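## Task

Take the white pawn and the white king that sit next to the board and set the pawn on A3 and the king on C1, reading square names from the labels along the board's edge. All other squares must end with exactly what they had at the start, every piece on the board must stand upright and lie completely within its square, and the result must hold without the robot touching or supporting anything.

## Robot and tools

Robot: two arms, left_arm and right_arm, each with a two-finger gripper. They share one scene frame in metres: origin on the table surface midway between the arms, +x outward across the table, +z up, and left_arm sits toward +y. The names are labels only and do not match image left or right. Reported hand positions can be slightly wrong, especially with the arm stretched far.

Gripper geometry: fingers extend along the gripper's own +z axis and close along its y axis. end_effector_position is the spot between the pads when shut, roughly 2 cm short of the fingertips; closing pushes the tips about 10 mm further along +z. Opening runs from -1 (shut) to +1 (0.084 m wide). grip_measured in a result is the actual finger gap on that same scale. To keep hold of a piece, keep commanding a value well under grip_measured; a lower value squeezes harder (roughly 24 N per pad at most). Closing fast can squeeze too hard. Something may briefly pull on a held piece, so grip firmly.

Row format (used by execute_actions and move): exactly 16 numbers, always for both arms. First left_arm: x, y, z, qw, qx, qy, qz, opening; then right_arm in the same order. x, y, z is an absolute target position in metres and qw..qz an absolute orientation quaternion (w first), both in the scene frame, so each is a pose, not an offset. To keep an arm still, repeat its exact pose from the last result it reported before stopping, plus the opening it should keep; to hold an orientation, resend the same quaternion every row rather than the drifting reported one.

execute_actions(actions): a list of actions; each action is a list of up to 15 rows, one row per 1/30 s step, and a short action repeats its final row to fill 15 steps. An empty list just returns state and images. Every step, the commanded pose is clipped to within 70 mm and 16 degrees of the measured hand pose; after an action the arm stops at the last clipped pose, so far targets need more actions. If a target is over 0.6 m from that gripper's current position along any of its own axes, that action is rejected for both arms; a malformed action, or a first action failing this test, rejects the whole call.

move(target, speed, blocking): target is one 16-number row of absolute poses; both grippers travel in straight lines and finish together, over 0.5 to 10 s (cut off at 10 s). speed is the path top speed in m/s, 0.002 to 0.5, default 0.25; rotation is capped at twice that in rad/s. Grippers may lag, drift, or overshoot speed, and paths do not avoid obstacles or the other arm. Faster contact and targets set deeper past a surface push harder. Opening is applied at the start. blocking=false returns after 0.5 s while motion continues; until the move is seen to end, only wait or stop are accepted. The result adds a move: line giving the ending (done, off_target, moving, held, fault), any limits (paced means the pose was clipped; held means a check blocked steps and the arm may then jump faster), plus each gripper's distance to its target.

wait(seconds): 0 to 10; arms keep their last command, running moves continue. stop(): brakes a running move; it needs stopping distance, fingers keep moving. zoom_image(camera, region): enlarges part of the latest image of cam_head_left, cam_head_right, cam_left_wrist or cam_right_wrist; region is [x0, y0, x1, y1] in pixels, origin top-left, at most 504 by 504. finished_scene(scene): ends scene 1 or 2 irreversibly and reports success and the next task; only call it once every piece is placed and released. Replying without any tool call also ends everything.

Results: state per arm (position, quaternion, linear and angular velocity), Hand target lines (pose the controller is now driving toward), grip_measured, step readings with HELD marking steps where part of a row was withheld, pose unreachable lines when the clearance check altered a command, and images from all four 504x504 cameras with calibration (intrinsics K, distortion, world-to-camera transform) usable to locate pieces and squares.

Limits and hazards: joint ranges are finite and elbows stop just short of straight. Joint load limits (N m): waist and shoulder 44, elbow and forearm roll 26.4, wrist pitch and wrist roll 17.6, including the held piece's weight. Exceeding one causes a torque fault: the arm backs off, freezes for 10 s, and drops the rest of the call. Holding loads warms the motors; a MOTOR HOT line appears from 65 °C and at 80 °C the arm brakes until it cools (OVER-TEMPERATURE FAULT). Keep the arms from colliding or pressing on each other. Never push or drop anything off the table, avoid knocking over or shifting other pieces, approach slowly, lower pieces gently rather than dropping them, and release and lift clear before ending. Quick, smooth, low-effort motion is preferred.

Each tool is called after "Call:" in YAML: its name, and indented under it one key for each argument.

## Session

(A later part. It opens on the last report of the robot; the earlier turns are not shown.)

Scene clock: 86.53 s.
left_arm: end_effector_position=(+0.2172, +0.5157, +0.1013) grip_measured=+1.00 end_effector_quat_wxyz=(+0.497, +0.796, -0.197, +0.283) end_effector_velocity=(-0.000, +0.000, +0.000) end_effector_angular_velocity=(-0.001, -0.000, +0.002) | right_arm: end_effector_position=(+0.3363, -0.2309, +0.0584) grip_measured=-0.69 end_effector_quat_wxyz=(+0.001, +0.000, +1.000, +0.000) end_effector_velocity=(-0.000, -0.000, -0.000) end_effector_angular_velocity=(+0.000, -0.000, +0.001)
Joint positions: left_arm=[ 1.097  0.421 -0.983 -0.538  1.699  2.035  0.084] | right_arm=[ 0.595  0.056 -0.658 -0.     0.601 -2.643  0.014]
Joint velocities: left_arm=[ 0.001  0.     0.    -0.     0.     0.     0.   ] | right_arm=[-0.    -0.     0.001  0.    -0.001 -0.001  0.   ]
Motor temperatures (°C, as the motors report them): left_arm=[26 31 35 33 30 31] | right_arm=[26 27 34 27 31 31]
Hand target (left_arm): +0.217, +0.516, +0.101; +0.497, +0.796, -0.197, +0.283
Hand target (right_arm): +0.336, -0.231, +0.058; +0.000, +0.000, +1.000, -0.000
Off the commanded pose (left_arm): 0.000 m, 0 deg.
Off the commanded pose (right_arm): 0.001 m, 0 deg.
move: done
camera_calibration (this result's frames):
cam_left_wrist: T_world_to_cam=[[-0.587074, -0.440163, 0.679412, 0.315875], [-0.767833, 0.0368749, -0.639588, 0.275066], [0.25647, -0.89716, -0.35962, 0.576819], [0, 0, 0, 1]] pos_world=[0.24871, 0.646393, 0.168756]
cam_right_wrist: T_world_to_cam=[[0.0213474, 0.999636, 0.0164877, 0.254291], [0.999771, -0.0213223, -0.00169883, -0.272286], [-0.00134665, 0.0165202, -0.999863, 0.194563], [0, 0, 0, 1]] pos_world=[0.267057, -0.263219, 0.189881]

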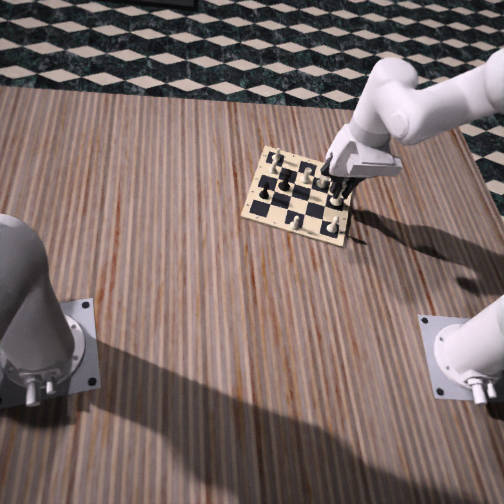

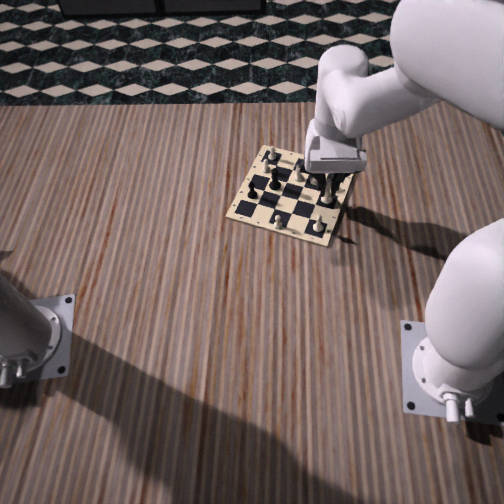

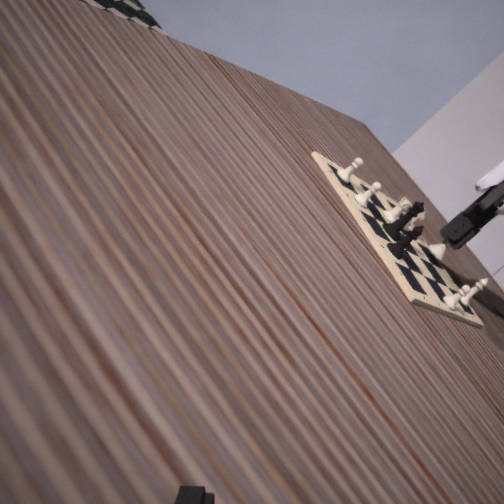

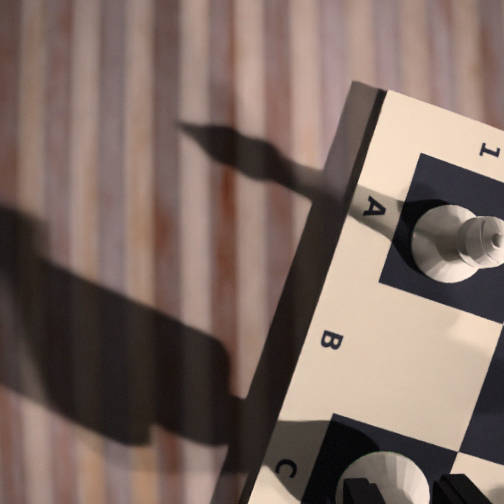

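Call:
move:
  target: [0.2172,0.5157,0.1013,0.497,0.796,-0.197,0.283,1,0.337,-0.232,0.054,0,0,1,0,-1]
  speed: 0.02

Call:
move:
  target: [0.2172,0.5157,0.1013,0.497,0.796,-0.197,0.283,1,0.337,-0.232,0.054,0,0,1,0,-0.2]

Call:
move:
  target: [0.2172,0.5157,0.1013,0.497,0.796,-0.197,0.283,1,0.337,-0.232,0.13,0,0,1,0,-0.2]

Call:
move:
  target: [0.2172,0.5157,0.1013,0.497,0.796,-0.197,0.283,1,0.272,-0.130,0.12,0,0,1,0,-0.2]

Call:
move:
  target: [0.2172,0.5157,0.1013,0.497,0.796,-0.197,0.283,1,0.272,-0.130,0.036,0,0,1,0,-0.2]
  speed: 0.08

Call:
execute_actions:
  actions:
    - [[0.2172,0.5157,0.1013,0.497,0.796,-0.197,0.283,1,0.272,-0.130,0.036,0,0,1,0,-1]]
    - [[0.2172,0.5157,0.1013,0.497,0.796,-0.197,0.283,1,0.272,-0.130,0.040,0,0,1,0,-1]]
    - [[0.2172,0.5157,0.1013,0.497,0.796,-0.197,0.283,1,0.290,-0.135,0.040,0,0,1,0,-1]]
    - [[0.2172,0.5157,0.1013,0.497,0.796,-0.197,0.283,1,0.290,-0.135,0.037,0,0,1,0,-1]]
    - [[0.2172,0.5157,0.1013,0.497,0.796,-0.197,0.283,1,0.290,-0.135,0.037,0,0,1,0,-0.2]]
    - [[0.2172,0.5157,0.1013,0.497,0.796,-0.197,0.283,1,0.290,-0.135,0.12,0,0,1,0,-0.2]]

Call:
move:
  target: [0.2172,0.5157,0.1013,0.497,0.796,-0.197,0.283,1,0.36,-0.15,0.2,0,0,1,0,-0.2]

Scene clock: 105.67 s.
left_arm: end_effector_position=(+0.2172, +0.5157, +0.1013) grip_measured=+1.00 end_effector_quat_wxyz=(+0.497, +0.796, -0.197, +0.283) end_effector_velocity=(-0.000, +0.001, +0.000) end_effector_angular_velocity=(+0.001, -0.000, +0.002) | right_arm: end_effector_position=(+0.3370, -0.2320, +0.0540) grip_measured=-0.69 end_effector_quat_wxyz=(+0.000, +0.000, +1.000, -0.000) end_effector_velocity=(+0.001, +0.000, +0.001) end_effector_angular_velocity=(+0.001, -0.003, +0.000)
Joint positions: left_arm=[ 1.097  0.421 -0.983 -0.538  1.699  2.035  0.084] | right_arm=[ 0.592  0.069 -0.658 -0.     0.589 -2.647  0.014]
Joint velocities: left_arm=[ 0.002  0.    -0.001 -0.    -0.    -0.     0.   ] | right_arm=[-0.    -0.001 -0.002 -0.001 -0.001 -0.     0.   ]
Motor temperatures (°C, as the motors report them): left_arm=[26 31 35 33 30 31] | right_arm=[26 27 34 27 31 31]
Hand target (left_arm): +0.217, +0.516, +0.101; +0.497, +0.796, -0.197, +0.283
Hand target (right_arm): +0.337, -0.232, +0.054; +0.000, +0.000, +1.000, -0.000
Off the commanded pose (left_arm): 0.000 m, 0 deg.
Off the commanded pose (right_arm): 0.000 m, 0 deg.
move: done
camera_calibration (this result's frames):
cam_left_wrist: T_world_to_cam=[[-0.587074, -0.440163, 0.679412, 0.315875], [-0.767833, 0.036875, -0.639588, 0.275066], [0.25647, -0.89716, -0.35962, 0.576819], [0, 0, 0, 1]] pos_world=[0.24871, 0.646393, 0.168756]
cam_right_wrist: T_world_to_cam=[[0.0211624, 0.999645, 0.0161583, 0.255514], [0.999773, -0.0211206, -0.00275472, -0.272899], [-0.00241247, 0.0162129, -0.999866, 0.190505], [0, 0, 0, 1]] pos_world=[0.26789, -0.264276, 0.185599]

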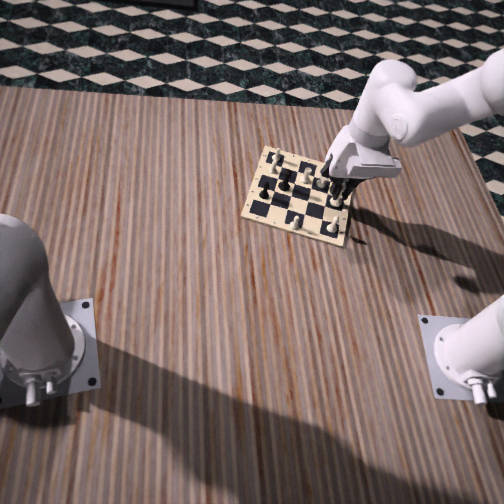

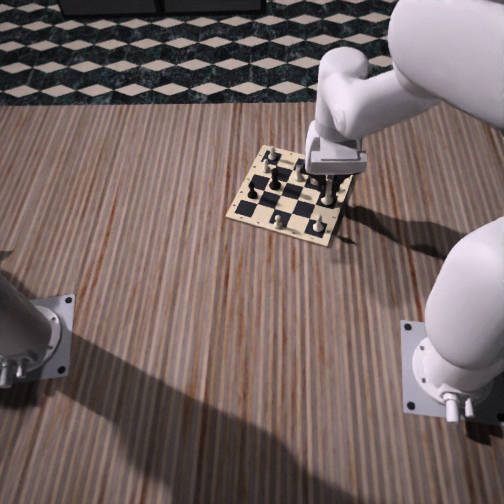

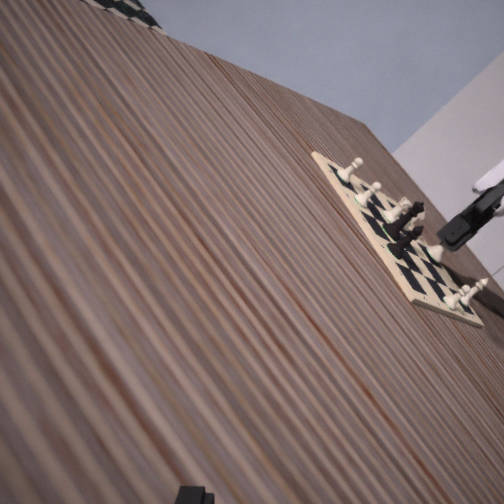

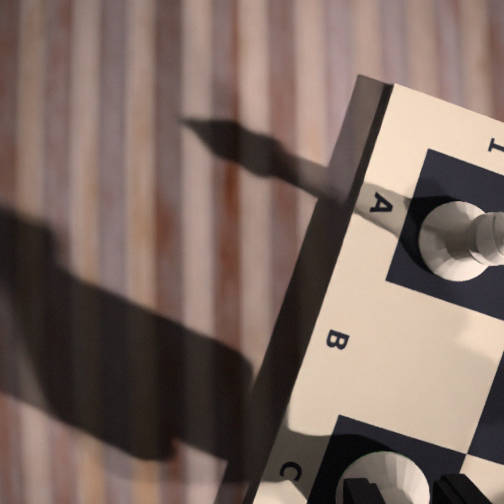

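Scene clock: 106.37 s.
left_arm: end_effector_position=(+0.2172, +0.5157, +0.1013) grip_measured=+1.00 end_effector_quat_wxyz=(+0.497, +0.796, -0.197, +0.283) end_effector_velocity=(-0.000, -0.001, -0.000) end_effector_angular_velocity=(-0.001, +0.001, -0.003) | right_arm: end_effector_position=(+0.3370, -0.2320, +0.0540) grip_measured=-0.22 end_effector_quat_wxyz=(+0.000, -0.000, +1.000, +0.000) end_effector_velocity=(+0.000, -0.000, +0.000) end_effector_angular_velocity=(+0.000, -0.000, -0.001)
Joint positions: left_arm=[ 1.097  0.421 -0.983 -0.538  1.699  2.035  0.084] | right_arm=[ 0.592  0.069 -0.658  0.     0.589 -2.647  0.035]
Joint velocities: left_arm=[-0.002  0.     0.001  0.001 -0.     0.     0.   ] | right_arm=[-0.001 -0.001  0.001  0.    -0.     0.     0.   ]
Motor temperatures (°C, as the motors report them): left_arm=[26 31 35 33 30 31] | right_arm=[26 27 34 27 31 31]
Hand target (left_arm): +0.217, +0.516, +0.101; +0.497, +0.796, -0.197, +0.283
Hand target (right_arm): +0.337, -0.232, +0.054; +0.000, +0.000, +1.000, -0.000
Off the commanded pose (left_arm): 0.000 m, 0 deg.
Off the commanded pose (right_arm): 0.000 m, 0 deg.
move: done
camera_calibration (this result's frames):
cam_left_wrist: T_world_to_cam=[[-0.587074, -0.440163, 0.679412, 0.315875], [-0.767833, 0.0368751, -0.639588, 0.275066], [0.256469, -0.89716, -0.35962, 0.576819], [0, 0, 0, 1]] pos_world=[0.24871, 0.646393, 0.168756]
cam_right_wrist: T_world_to_cam=[[0.0211522, 0.999646, 0.0161659, 0.255517], [0.999773, -0.0211098, -0.00278783, -0.272891], [-0.00244559, 0.0162212, -0.999865, 0.190504], [0, 0, 0, 1]] pos_world=[0.26789, -0.264277, 0.185587]

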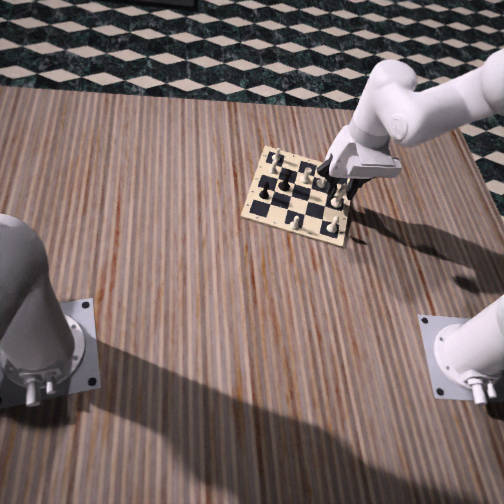

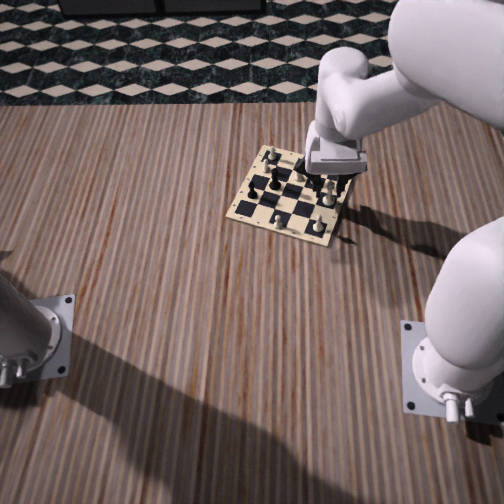

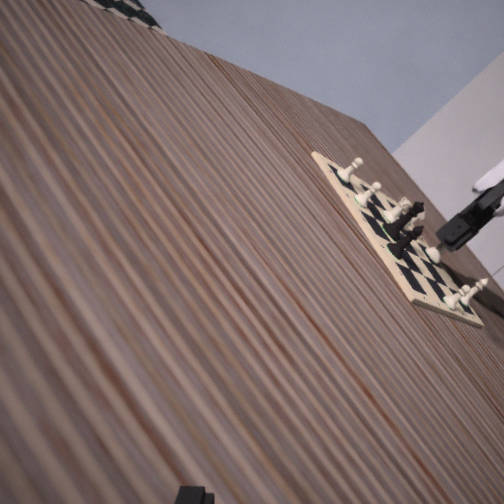

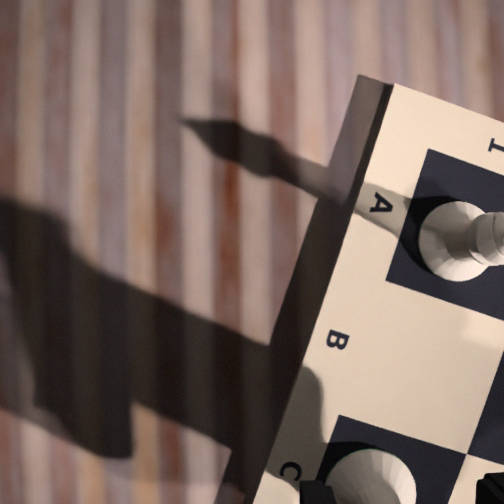

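Scene clock: 107.20 s.
left_arm: end_effector_position=(+0.2172, +0.5157, +0.1013) grip_measured=+1.00 end_effector_quat_wxyz=(+0.497, +0.796, -0.197, +0.283) end_effector_velocity=(-0.000, +0.000, +0.000) end_effector_angular_velocity=(-0.001, -0.000, +0.002) | right_arm: end_effector_position=(+0.3366, -0.2321, +0.1294) grip_measured=-0.22 end_effector_quat_wxyz=(-0.001, -0.000, +1.000, -0.000) end_effector_velocity=(+0.004, +0.002, +0.005) end_effector_angular_velocity=(+0.006, -0.012, +0.001)
Joint positions: left_arm=[ 1.097  0.421 -0.983 -0.538  1.699  2.035  0.084] | right_arm=[ 0.592 -0.106 -0.722  0.     0.83  -2.647  0.035]
Joint velocities: left_arm=[ 0.002  0.     0.    -0.001  0.    -0.     0.   ] | right_arm=[ 0.001 -0.005 -0.008 -0.001 -0.    -0.     0.   ]
Motor temperatures (°C, as the motors report them): left_arm=[26 31 35 33 30 31] | right_arm=[26 27 34 27 31 31]
Hand target (left_arm): +0.217, +0.516, +0.101; +0.497, +0.796, -0.197, +0.283
Hand target (right_arm): +0.337, -0.232, +0.130; -0.000, -0.000, +1.000, +0.000
Off the commanded pose (left_arm): 0.000 m, 0 deg.
Off the commanded pose (right_arm): 0.001 m, 0 deg.
move: done
camera_calibration (this result's frames):
cam_left_wrist: T_world_to_cam=[[-0.587074, -0.440163, 0.679412, 0.315875], [-0.767833, 0.0368749, -0.639588, 0.275066], [0.25647, -0.89716, -0.35962, 0.576819], [0, 0, 0, 1]] pos_world=[0.24871, 0.646393, 0.168756]
cam_right_wrist: T_world_to_cam=[[0.0209558, 0.999658, 0.0156206, 0.254546], [0.999772, -0.0208907, -0.00431392, -0.272073], [-0.00398612, 0.0157074, -0.999869, 0.266291], [0, 0, 0, 1]] pos_world=[0.267738, -0.264326, 0.261106]

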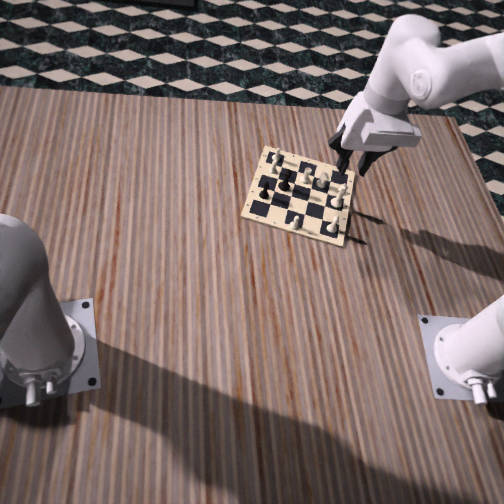

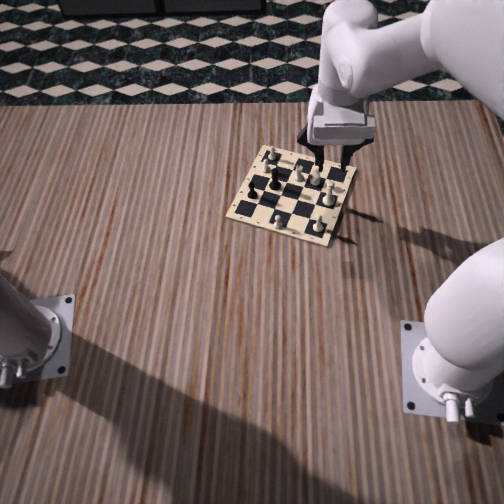

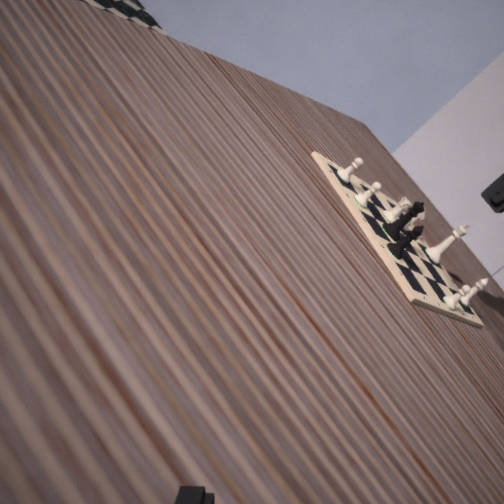

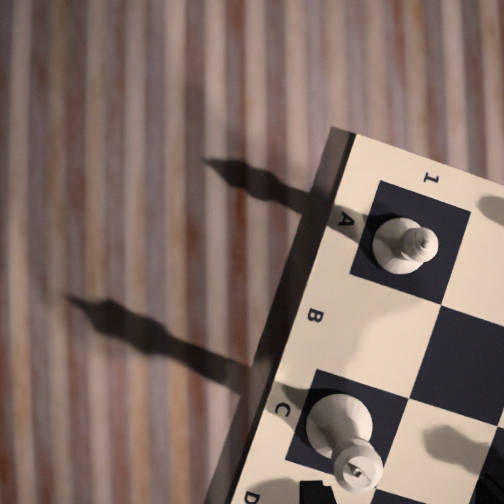

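Scene clock: 108.07 s.
left_arm: end_effector_position=(+0.2172, +0.5157, +0.1013) grip_measured=+1.00 end_effector_quat_wxyz=(+0.497, +0.796, -0.197, +0.283) end_effector_velocity=(+0.000, +0.001, +0.000) end_effector_angular_velocity=(+0.001, -0.001, +0.001) | right_arm: end_effector_position=(+0.2722, -0.1302, +0.1200) grip_measured=-0.22 end_effector_quat_wxyz=(-0.000, +0.000, +1.000, +0.000) end_effector_velocity=(+0.000, +0.001, +0.001) end_effector_angular_velocity=(+0.001, -0.002, -0.002)
Joint positions: left_arm=[ 1.097  0.421 -0.983 -0.538  1.699  2.035  0.084] | right_arm=[ 0.888 -0.058 -0.744  0.     0.802 -2.351  0.035]
Joint velocities: left_arm=[ 0.     0.    -0.001 -0.001  0.     0.     0.   ] | right_arm=[ 0.001 -0.001 -0.001 -0.001  0.     0.004  0.   ]
Motor temperatures (°C, as the motors report them): left_arm=[26 31 35 33 30 31] | right_arm=[26 27 34 27 31 31]
Hand target (left_arm): +0.217, +0.516, +0.101; +0.497, +0.796, -0.197, +0.283
Hand target (right_arm): +0.272, -0.130, +0.120; -0.000, +0.000, +1.000, -0.000
Off the commanded pose (left_arm): 0.000 m, 0 deg.
Off the commanded pose (right_arm): 0.000 m, 0 deg.
move: done
camera_calibration (this result's frames):
cam_left_wrist: T_world_to_cam=[[-0.587074, -0.440163, 0.679412, 0.315875], [-0.767833, 0.0368752, -0.639588, 0.275066], [0.256469, -0.89716, -0.35962, 0.576819], [0, 0, 0, 1]] pos_world=[0.24871, 0.646393, 0.168756]
cam_right_wrist: T_world_to_cam=[[0.0220003, 0.999627, 0.0161696, 0.153857], [0.999754, -0.0219526, -0.00312561, -0.20587], [-0.00276948, 0.0162344, -0.999864, 0.2548], [0, 0, 0, 1]] pos_world=[0.20314, -0.162456, 0.251634]

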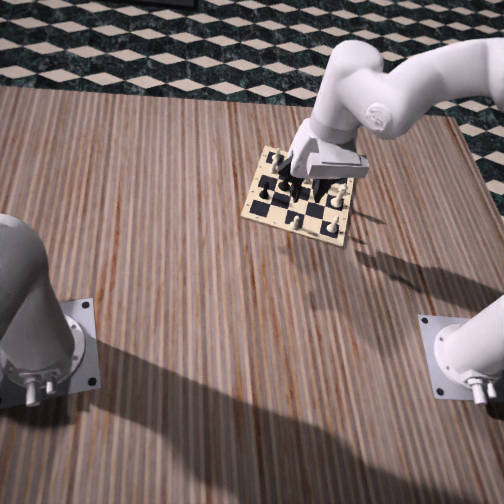

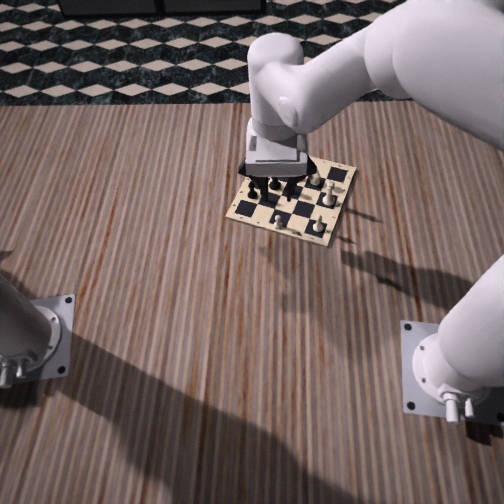

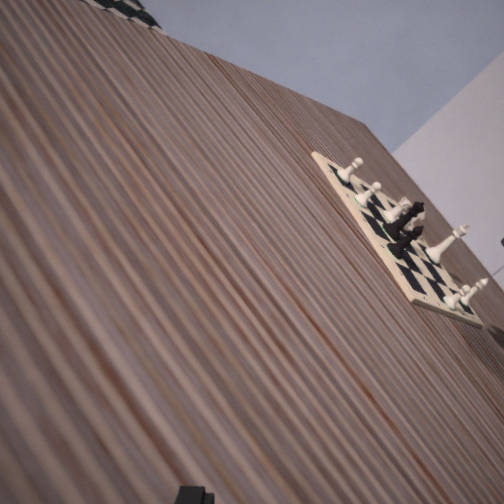

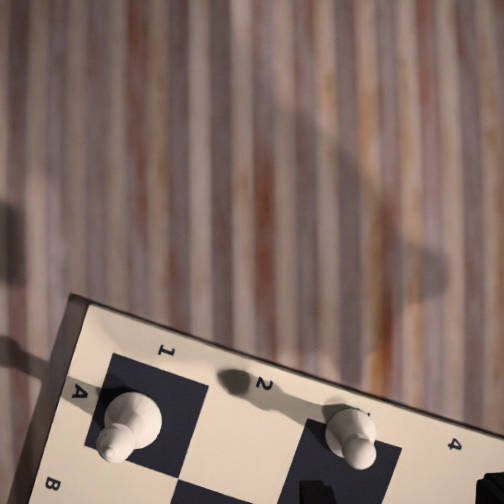

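Scene clock: 109.43 s.
left_arm: end_effector_position=(+0.2172, +0.5157, +0.1013) grip_measured=+1.00 end_effector_quat_wxyz=(+0.497, +0.796, -0.197, +0.283) end_effector_velocity=(-0.001, -0.001, -0.000) end_effector_angular_velocity=(-0.003, +0.001, +0.001) | right_arm: end_effector_position=(+0.2723, -0.1298, +0.0364) grip_measured=-0.22 end_effector_quat_wxyz=(+0.000, +0.000, +1.000, +0.000) end_effector_velocity=(+0.000, +0.000, +0.000) end_effector_angular_velocity=(+0.001, -0.001, +0.000)
Joint positions: left_arm=[ 1.097  0.421 -0.983 -0.538  1.699  2.035  0.084] | right_arm=[ 0.888  0.143 -0.686 -0.001  0.542 -2.35   0.035]
Joint velocities: left_arm=[ 0.001  0.     0.002  0.     0.    -0.001  0.   ] | right_arm=[ 0.    -0.    -0.001  0.     0.     0.    -0.   ]
Motor temperatures (°C, as the motors report them): left_arm=[26 31 35 33 30 31] | right_arm=[26 27 34 27 31 31]
Hand target (left_arm): +0.217, +0.516, +0.101; +0.497, +0.796, -0.197, +0.283
Hand target (right_arm): +0.272, -0.130, +0.036; +0.000, +0.000, +1.000, -0.000
Off the commanded pose (left_arm): 0.000 m, 0 deg.
Off the commanded pose (right_arm): 0.000 m, 0 deg.
move: done
camera_calibration (this result's frames):
cam_left_wrist: T_world_to_cam=[[-0.587074, -0.440163, 0.679412, 0.315875], [-0.767833, 0.036875, -0.639588, 0.275066], [0.25647, -0.89716, -0.35962, 0.576819], [0, 0, 0, 1]] pos_world=[0.24871, 0.646393, 0.168756]
cam_right_wrist: T_world_to_cam=[[0.021371, 0.999631, 0.016759, 0.154963], [0.999771, -0.0213437, -0.00180861, -0.206152], [-0.00145024, 0.0167938, -0.999858, 0.170862], [0, 0, 0, 1]] pos_world=[0.203041, -0.162175, 0.167868]

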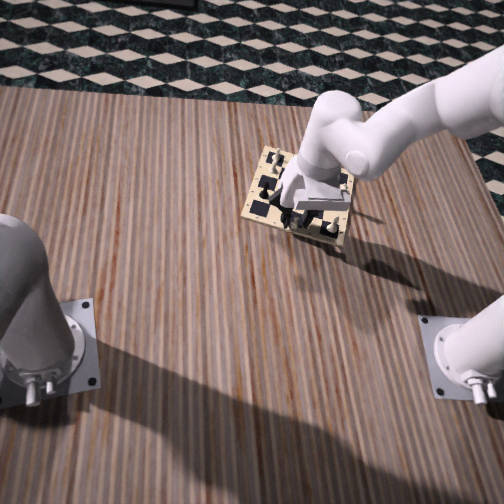

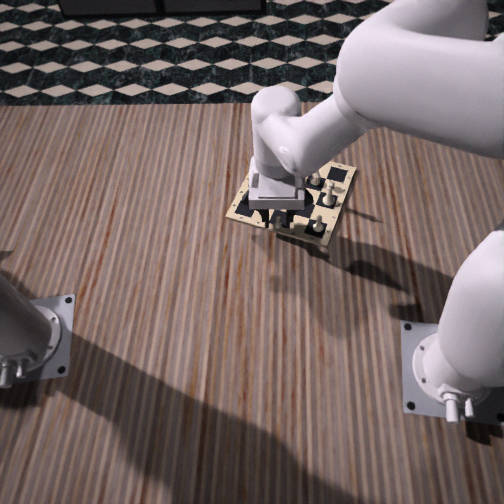

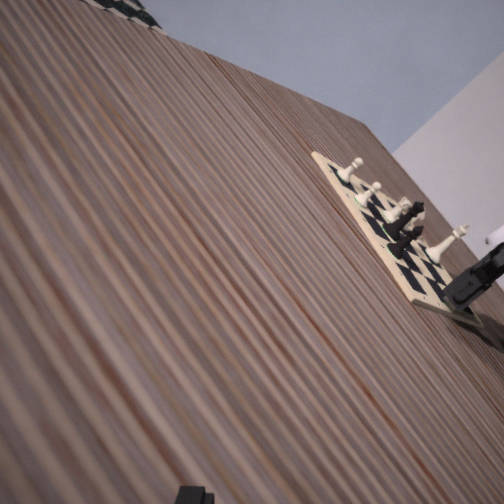

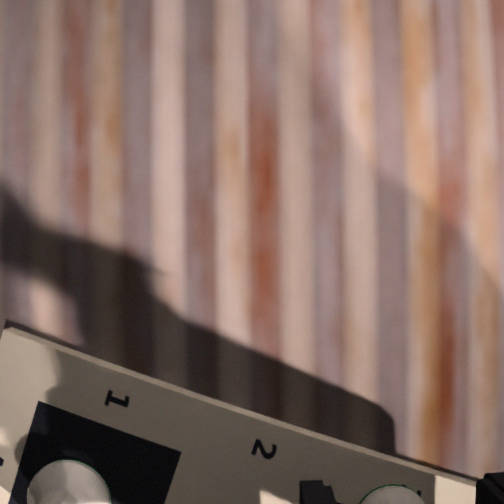

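Scene clock: 112.43 s.
left_arm: end_effector_position=(+0.2172, +0.5157, +0.1013) grip_measured=+1.00 end_effector_quat_wxyz=(+0.497, +0.796, -0.197, +0.283) end_effector_velocity=(+0.000, -0.000, +0.000) end_effector_angular_velocity=(-0.000, +0.000, -0.001) | right_arm: end_effector_position=(+0.2890, -0.1358, +0.1182) grip_measured=-0.22 end_effector_quat_wxyz=(-0.002, -0.000, +1.000, -0.001) end_effector_velocity=(+0.003, +0.003, +0.004) end_effector_angular_velocity=(+0.007, -0.007, +0.000)
Joint positions: left_arm=[ 1.097  0.421 -0.983 -0.538  1.699  2.035  0.084] | right_arm=[ 0.85  -0.025 -0.776  0.     0.806 -2.389  0.035]
Joint velocities: left_arm=[-0.001  0.    -0.     0.     0.    -0.     0.   ] | right_arm=[ 0.    -0.001 -0.011  0.     0.003 -0.     0.   ]
Motor temperatures (°C, as the motors report them): left_arm=[26 31 35 33 30 31] | right_arm=[26 27 34 27 31 31]
Hand target (left_arm): +0.217, +0.516, +0.101; +0.497, +0.796, -0.197, +0.283
Hand target (right_arm): +0.290, -0.135, +0.120; -0.000, -0.000, +1.000, +0.000
Off the commanded pose (left_arm): 0.000 m, 0 deg.
Off the commanded pose (right_arm): 0.002 m, 0 deg.
Step readings (end_effector_position; steps 1 to 15: 1st action; 16 to 30: 2nd action; 31 to 45: 3rd action; 46 to 60: 4th action; 61 to 75: 5th action; 76 to 90: 6th action):
0: left_arm (+0.2172, +0.5157, +0.1013) | right_arm (+0.2723, -0.1298, +0.0364)
1: left_arm (+0.2172, +0.5157, +0.1013) | right_arm (+0.2723, -0.1298, +0.0363)
2: left_arm (+0.2172, +0.5157, +0.1013) | right_arm (+0.2722, -0.1299, +0.0363)
4: left_arm (+0.2172, +0.5157, +0.1013) | right_arm (+0.2721, -0.1299, +0.0362)
8: left_arm (+0.2172, +0.5157, +0.1013) | right_arm (+0.2720, -0.1300, +0.0361)
15: left_arm (+0.2172, +0.5157, +0.1013) | right_arm (+0.2720, -0.1300, +0.0360)
16: left_arm (+0.2172, +0.5157, +0.1013) | right_arm (+0.2720, -0.1300, +0.0362)
17: left_arm (+0.2172, +0.5157, +0.1013) | right_arm (+0.2716, -0.1304, +0.0370)
19: left_arm (+0.2172, +0.5157, +0.1013) | right_arm (+0.2721, -0.1299, +0.0396)
23: left_arm (+0.2172, +0.5157, +0.1013) | right_arm (+0.2721, -0.1299, +0.0401)
30: left_arm (+0.2172, +0.5157, +0.1013) | right_arm (+0.2720, -0.1300, +0.0400)
31: left_arm (+0.2172, +0.5157, +0.1013) | right_arm (+0.2723, -0.1301, +0.0400)
32: left_arm (+0.2172, +0.5157, +0.1013) | right_arm (+0.2753, -0.1311, +0.0399)
34: left_arm (+0.2172, +0.5157, +0.1013) | right_arm (+0.2866, -0.1343, +0.0402)
38: left_arm (+0.2172, +0.5157, +0.1013) | right_arm (+0.2901, -0.1351, +0.0400)
45: left_arm (+0.2172, +0.5157, +0.1013) | right_arm (+0.2899, -0.1350, +0.0400)
46: left_arm (+0.2172, +0.5157, +0.1013) | right_arm (+0.2900, -0.1349, +0.0399)
47: left_arm (+0.2172, +0.5157, +0.1013) | right_arm (+0.2903, -0.1346, +0.0392)
49: left_arm (+0.2172, +0.5157, +0.1013) | right_arm (+0.2899, -0.1351, +0.0373)
53: left_arm (+0.2172, +0.5157, +0.1013) | right_arm (+0.2899, -0.1351, +0.0369)
60: left_arm (+0.2172, +0.5157, +0.1013) | right_arm (+0.2900, -0.1350, +0.0370)
61: left_arm (+0.2172, +0.5157, +0.1013) | right_arm (+0.2900, -0.1350, +0.0370)
62: left_arm (+0.2172, +0.5157, +0.1013) | right_arm (+0.2900, -0.1350, +0.0370)
64: left_arm (+0.2172, +0.5157, +0.1013) | right_arm (+0.2900, -0.1350, +0.0370)
68: left_arm (+0.2172, +0.5157, +0.1013) | right_arm (+0.2900, -0.1350, +0.0370)
75: left_arm (+0.2172, +0.5157, +0.1013) | right_arm (+0.2900, -0.1350, +0.0370)
76: left_arm (+0.2172, +0.5157, +0.1013) | right_arm (+0.2899, -0.1351, +0.0372)
77: left_arm (+0.2172, +0.5157, +0.1013) | right_arm (+0.2892, -0.1357, +0.0392)
79: left_arm (+0.2172, +0.5157, +0.1013) | right_arm (+0.2878, -0.1370, +0.0588)
83: left_arm (+0.2172, +0.5157, +0.1013) | right_arm (+0.2951, -0.1301, +0.1177)
90: end_effector_position above
camera_calibration (this result's frames):
cam_left_wrist: T_world_to_cam=[[-0.587074, -0.440163, 0.679412, 0.315875], [-0.767833, 0.0368751, -0.639588, 0.275066], [0.256469, -0.89716, -0.35962, 0.576819], [0, 0, 0, 1]] pos_world=[0.24871, 0.646393, 0.168756]
cam_right_wrist: T_world_to_cam=[[0.0210053, 0.999692, 0.0131836, 0.159776], [0.999761, -0.0209239, -0.00627741, -0.222228], [-0.00599963, 0.0133124, -0.999893, 0.253659], [0, 0, 0, 1]] pos_world=[0.220341, -0.167754, 0.25013]

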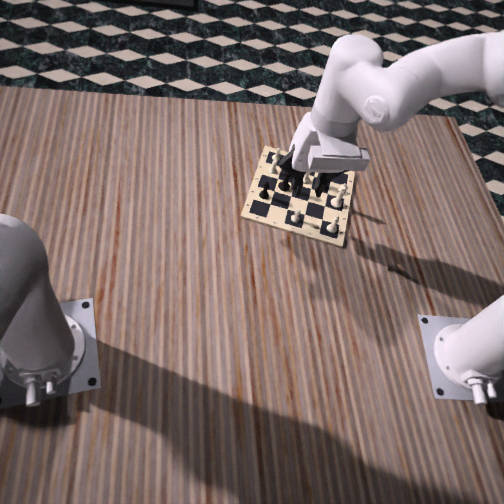

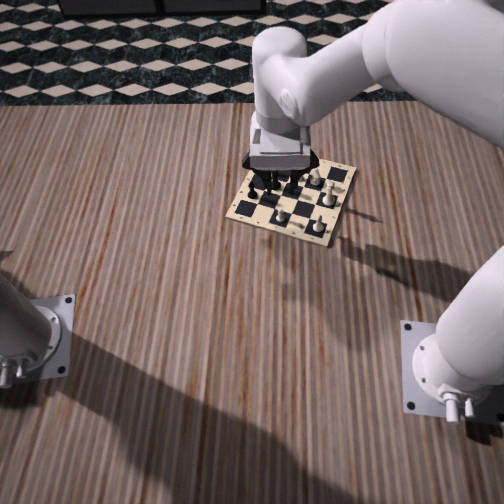

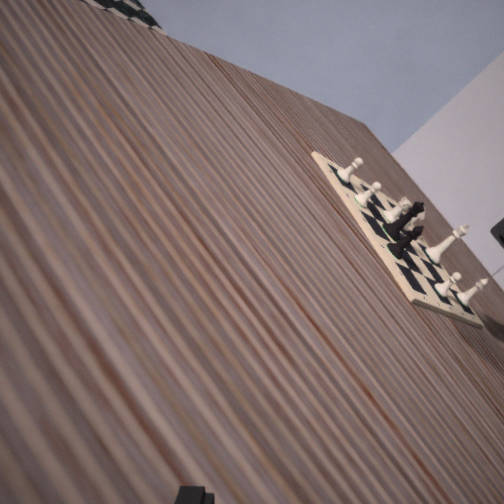

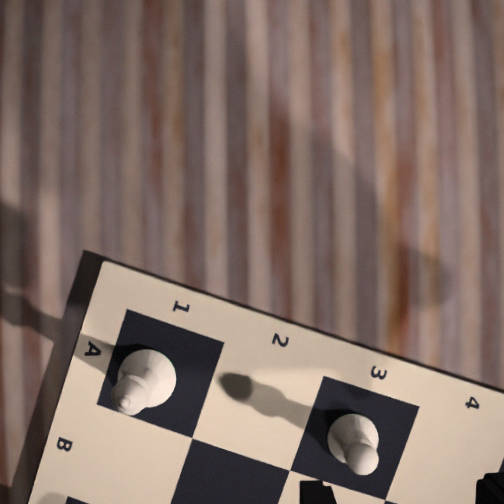

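Scene clock: 113.33 s.
left_arm: end_effector_position=(+0.2172, +0.5157, +0.1013) grip_measured=+1.00 end_effector_quat_wxyz=(+0.497, +0.796, -0.197, +0.283) end_effector_velocity=(+0.000, -0.000, +0.000) end_effector_angular_velocity=(+0.000, -0.000, -0.002) | right_arm: end_effector_position=(+0.3596, -0.1500, +0.1994) grip_measured=-0.22 end_effector_quat_wxyz=(-0.001, -0.000, +1.000, -0.000) end_effector_velocity=(+0.004, +0.001, +0.006) end_effector_angular_velocity=(+0.009, -0.011, -0.003)
Joint positions: left_arm=[ 1.097  0.421 -0.983 -0.538  1.699  2.035  0.084] | right_arm=[ 0.724  0.003 -1.061  0.     1.06  -2.516  0.035]
Joint velocities: left_arm=[-0.001  0.    -0.     0.001  0.     0.     0.   ] | right_arm=[-0.003 -0.004 -0.01   0.    -0.    -0.001 -0.   ]
Motor temperatures (°C, as the motors report them): left_arm=[26 31 35 33 30 31] | right_arm=[26 27 34 27 31 31]
Hand target (left_arm): +0.217, +0.516, +0.101; +0.497, +0.796, -0.197, +0.283
Hand target (right_arm): +0.360, -0.150, +0.200; +0.000, -0.000, +1.000, +0.000
Off the commanded pose (left_arm): 0.000 m, 0 deg.
Off the commanded pose (right_arm): 0.001 m, 0 deg.
move: done
camera_calibration (this result's frames):
cam_left_wrist: T_world_to_cam=[[-0.587074, -0.440163, 0.679412, 0.315875], [-0.767833, 0.036875, -0.639588, 0.275066], [0.25647, -0.89716, -0.35962, 0.576819], [0, 0, 0, 1]] pos_world=[0.24871, 0.646393, 0.168756]
cam_right_wrist: T_world_to_cam=[[0.0204844, 0.999669, 0.0155435, 0.171136], [0.999784, -0.0204259, -0.00391743, -0.293007], [-0.00359865, 0.0156204, -0.999872, 0.334894], [0, 0, 0, 1]] pos_world=[0.290643, -0.182295, 0.331043]

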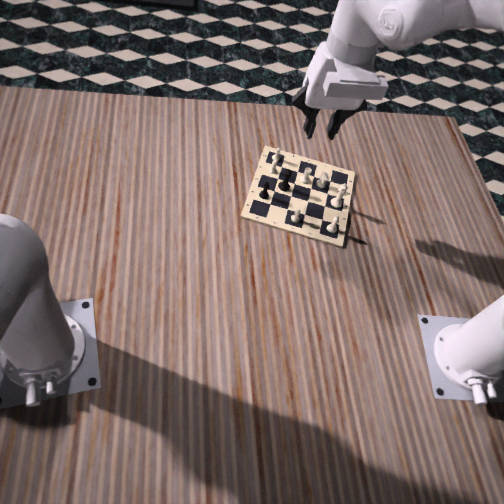

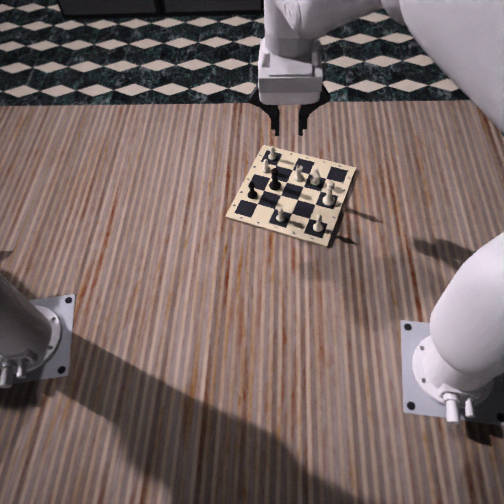

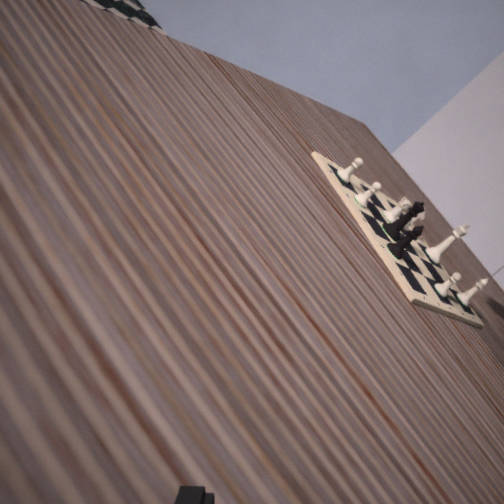

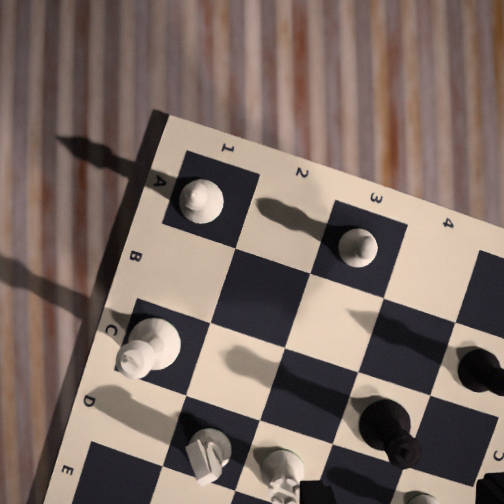

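Call:
finished_scene:
  scene: 1

The scene is finished: the task was done.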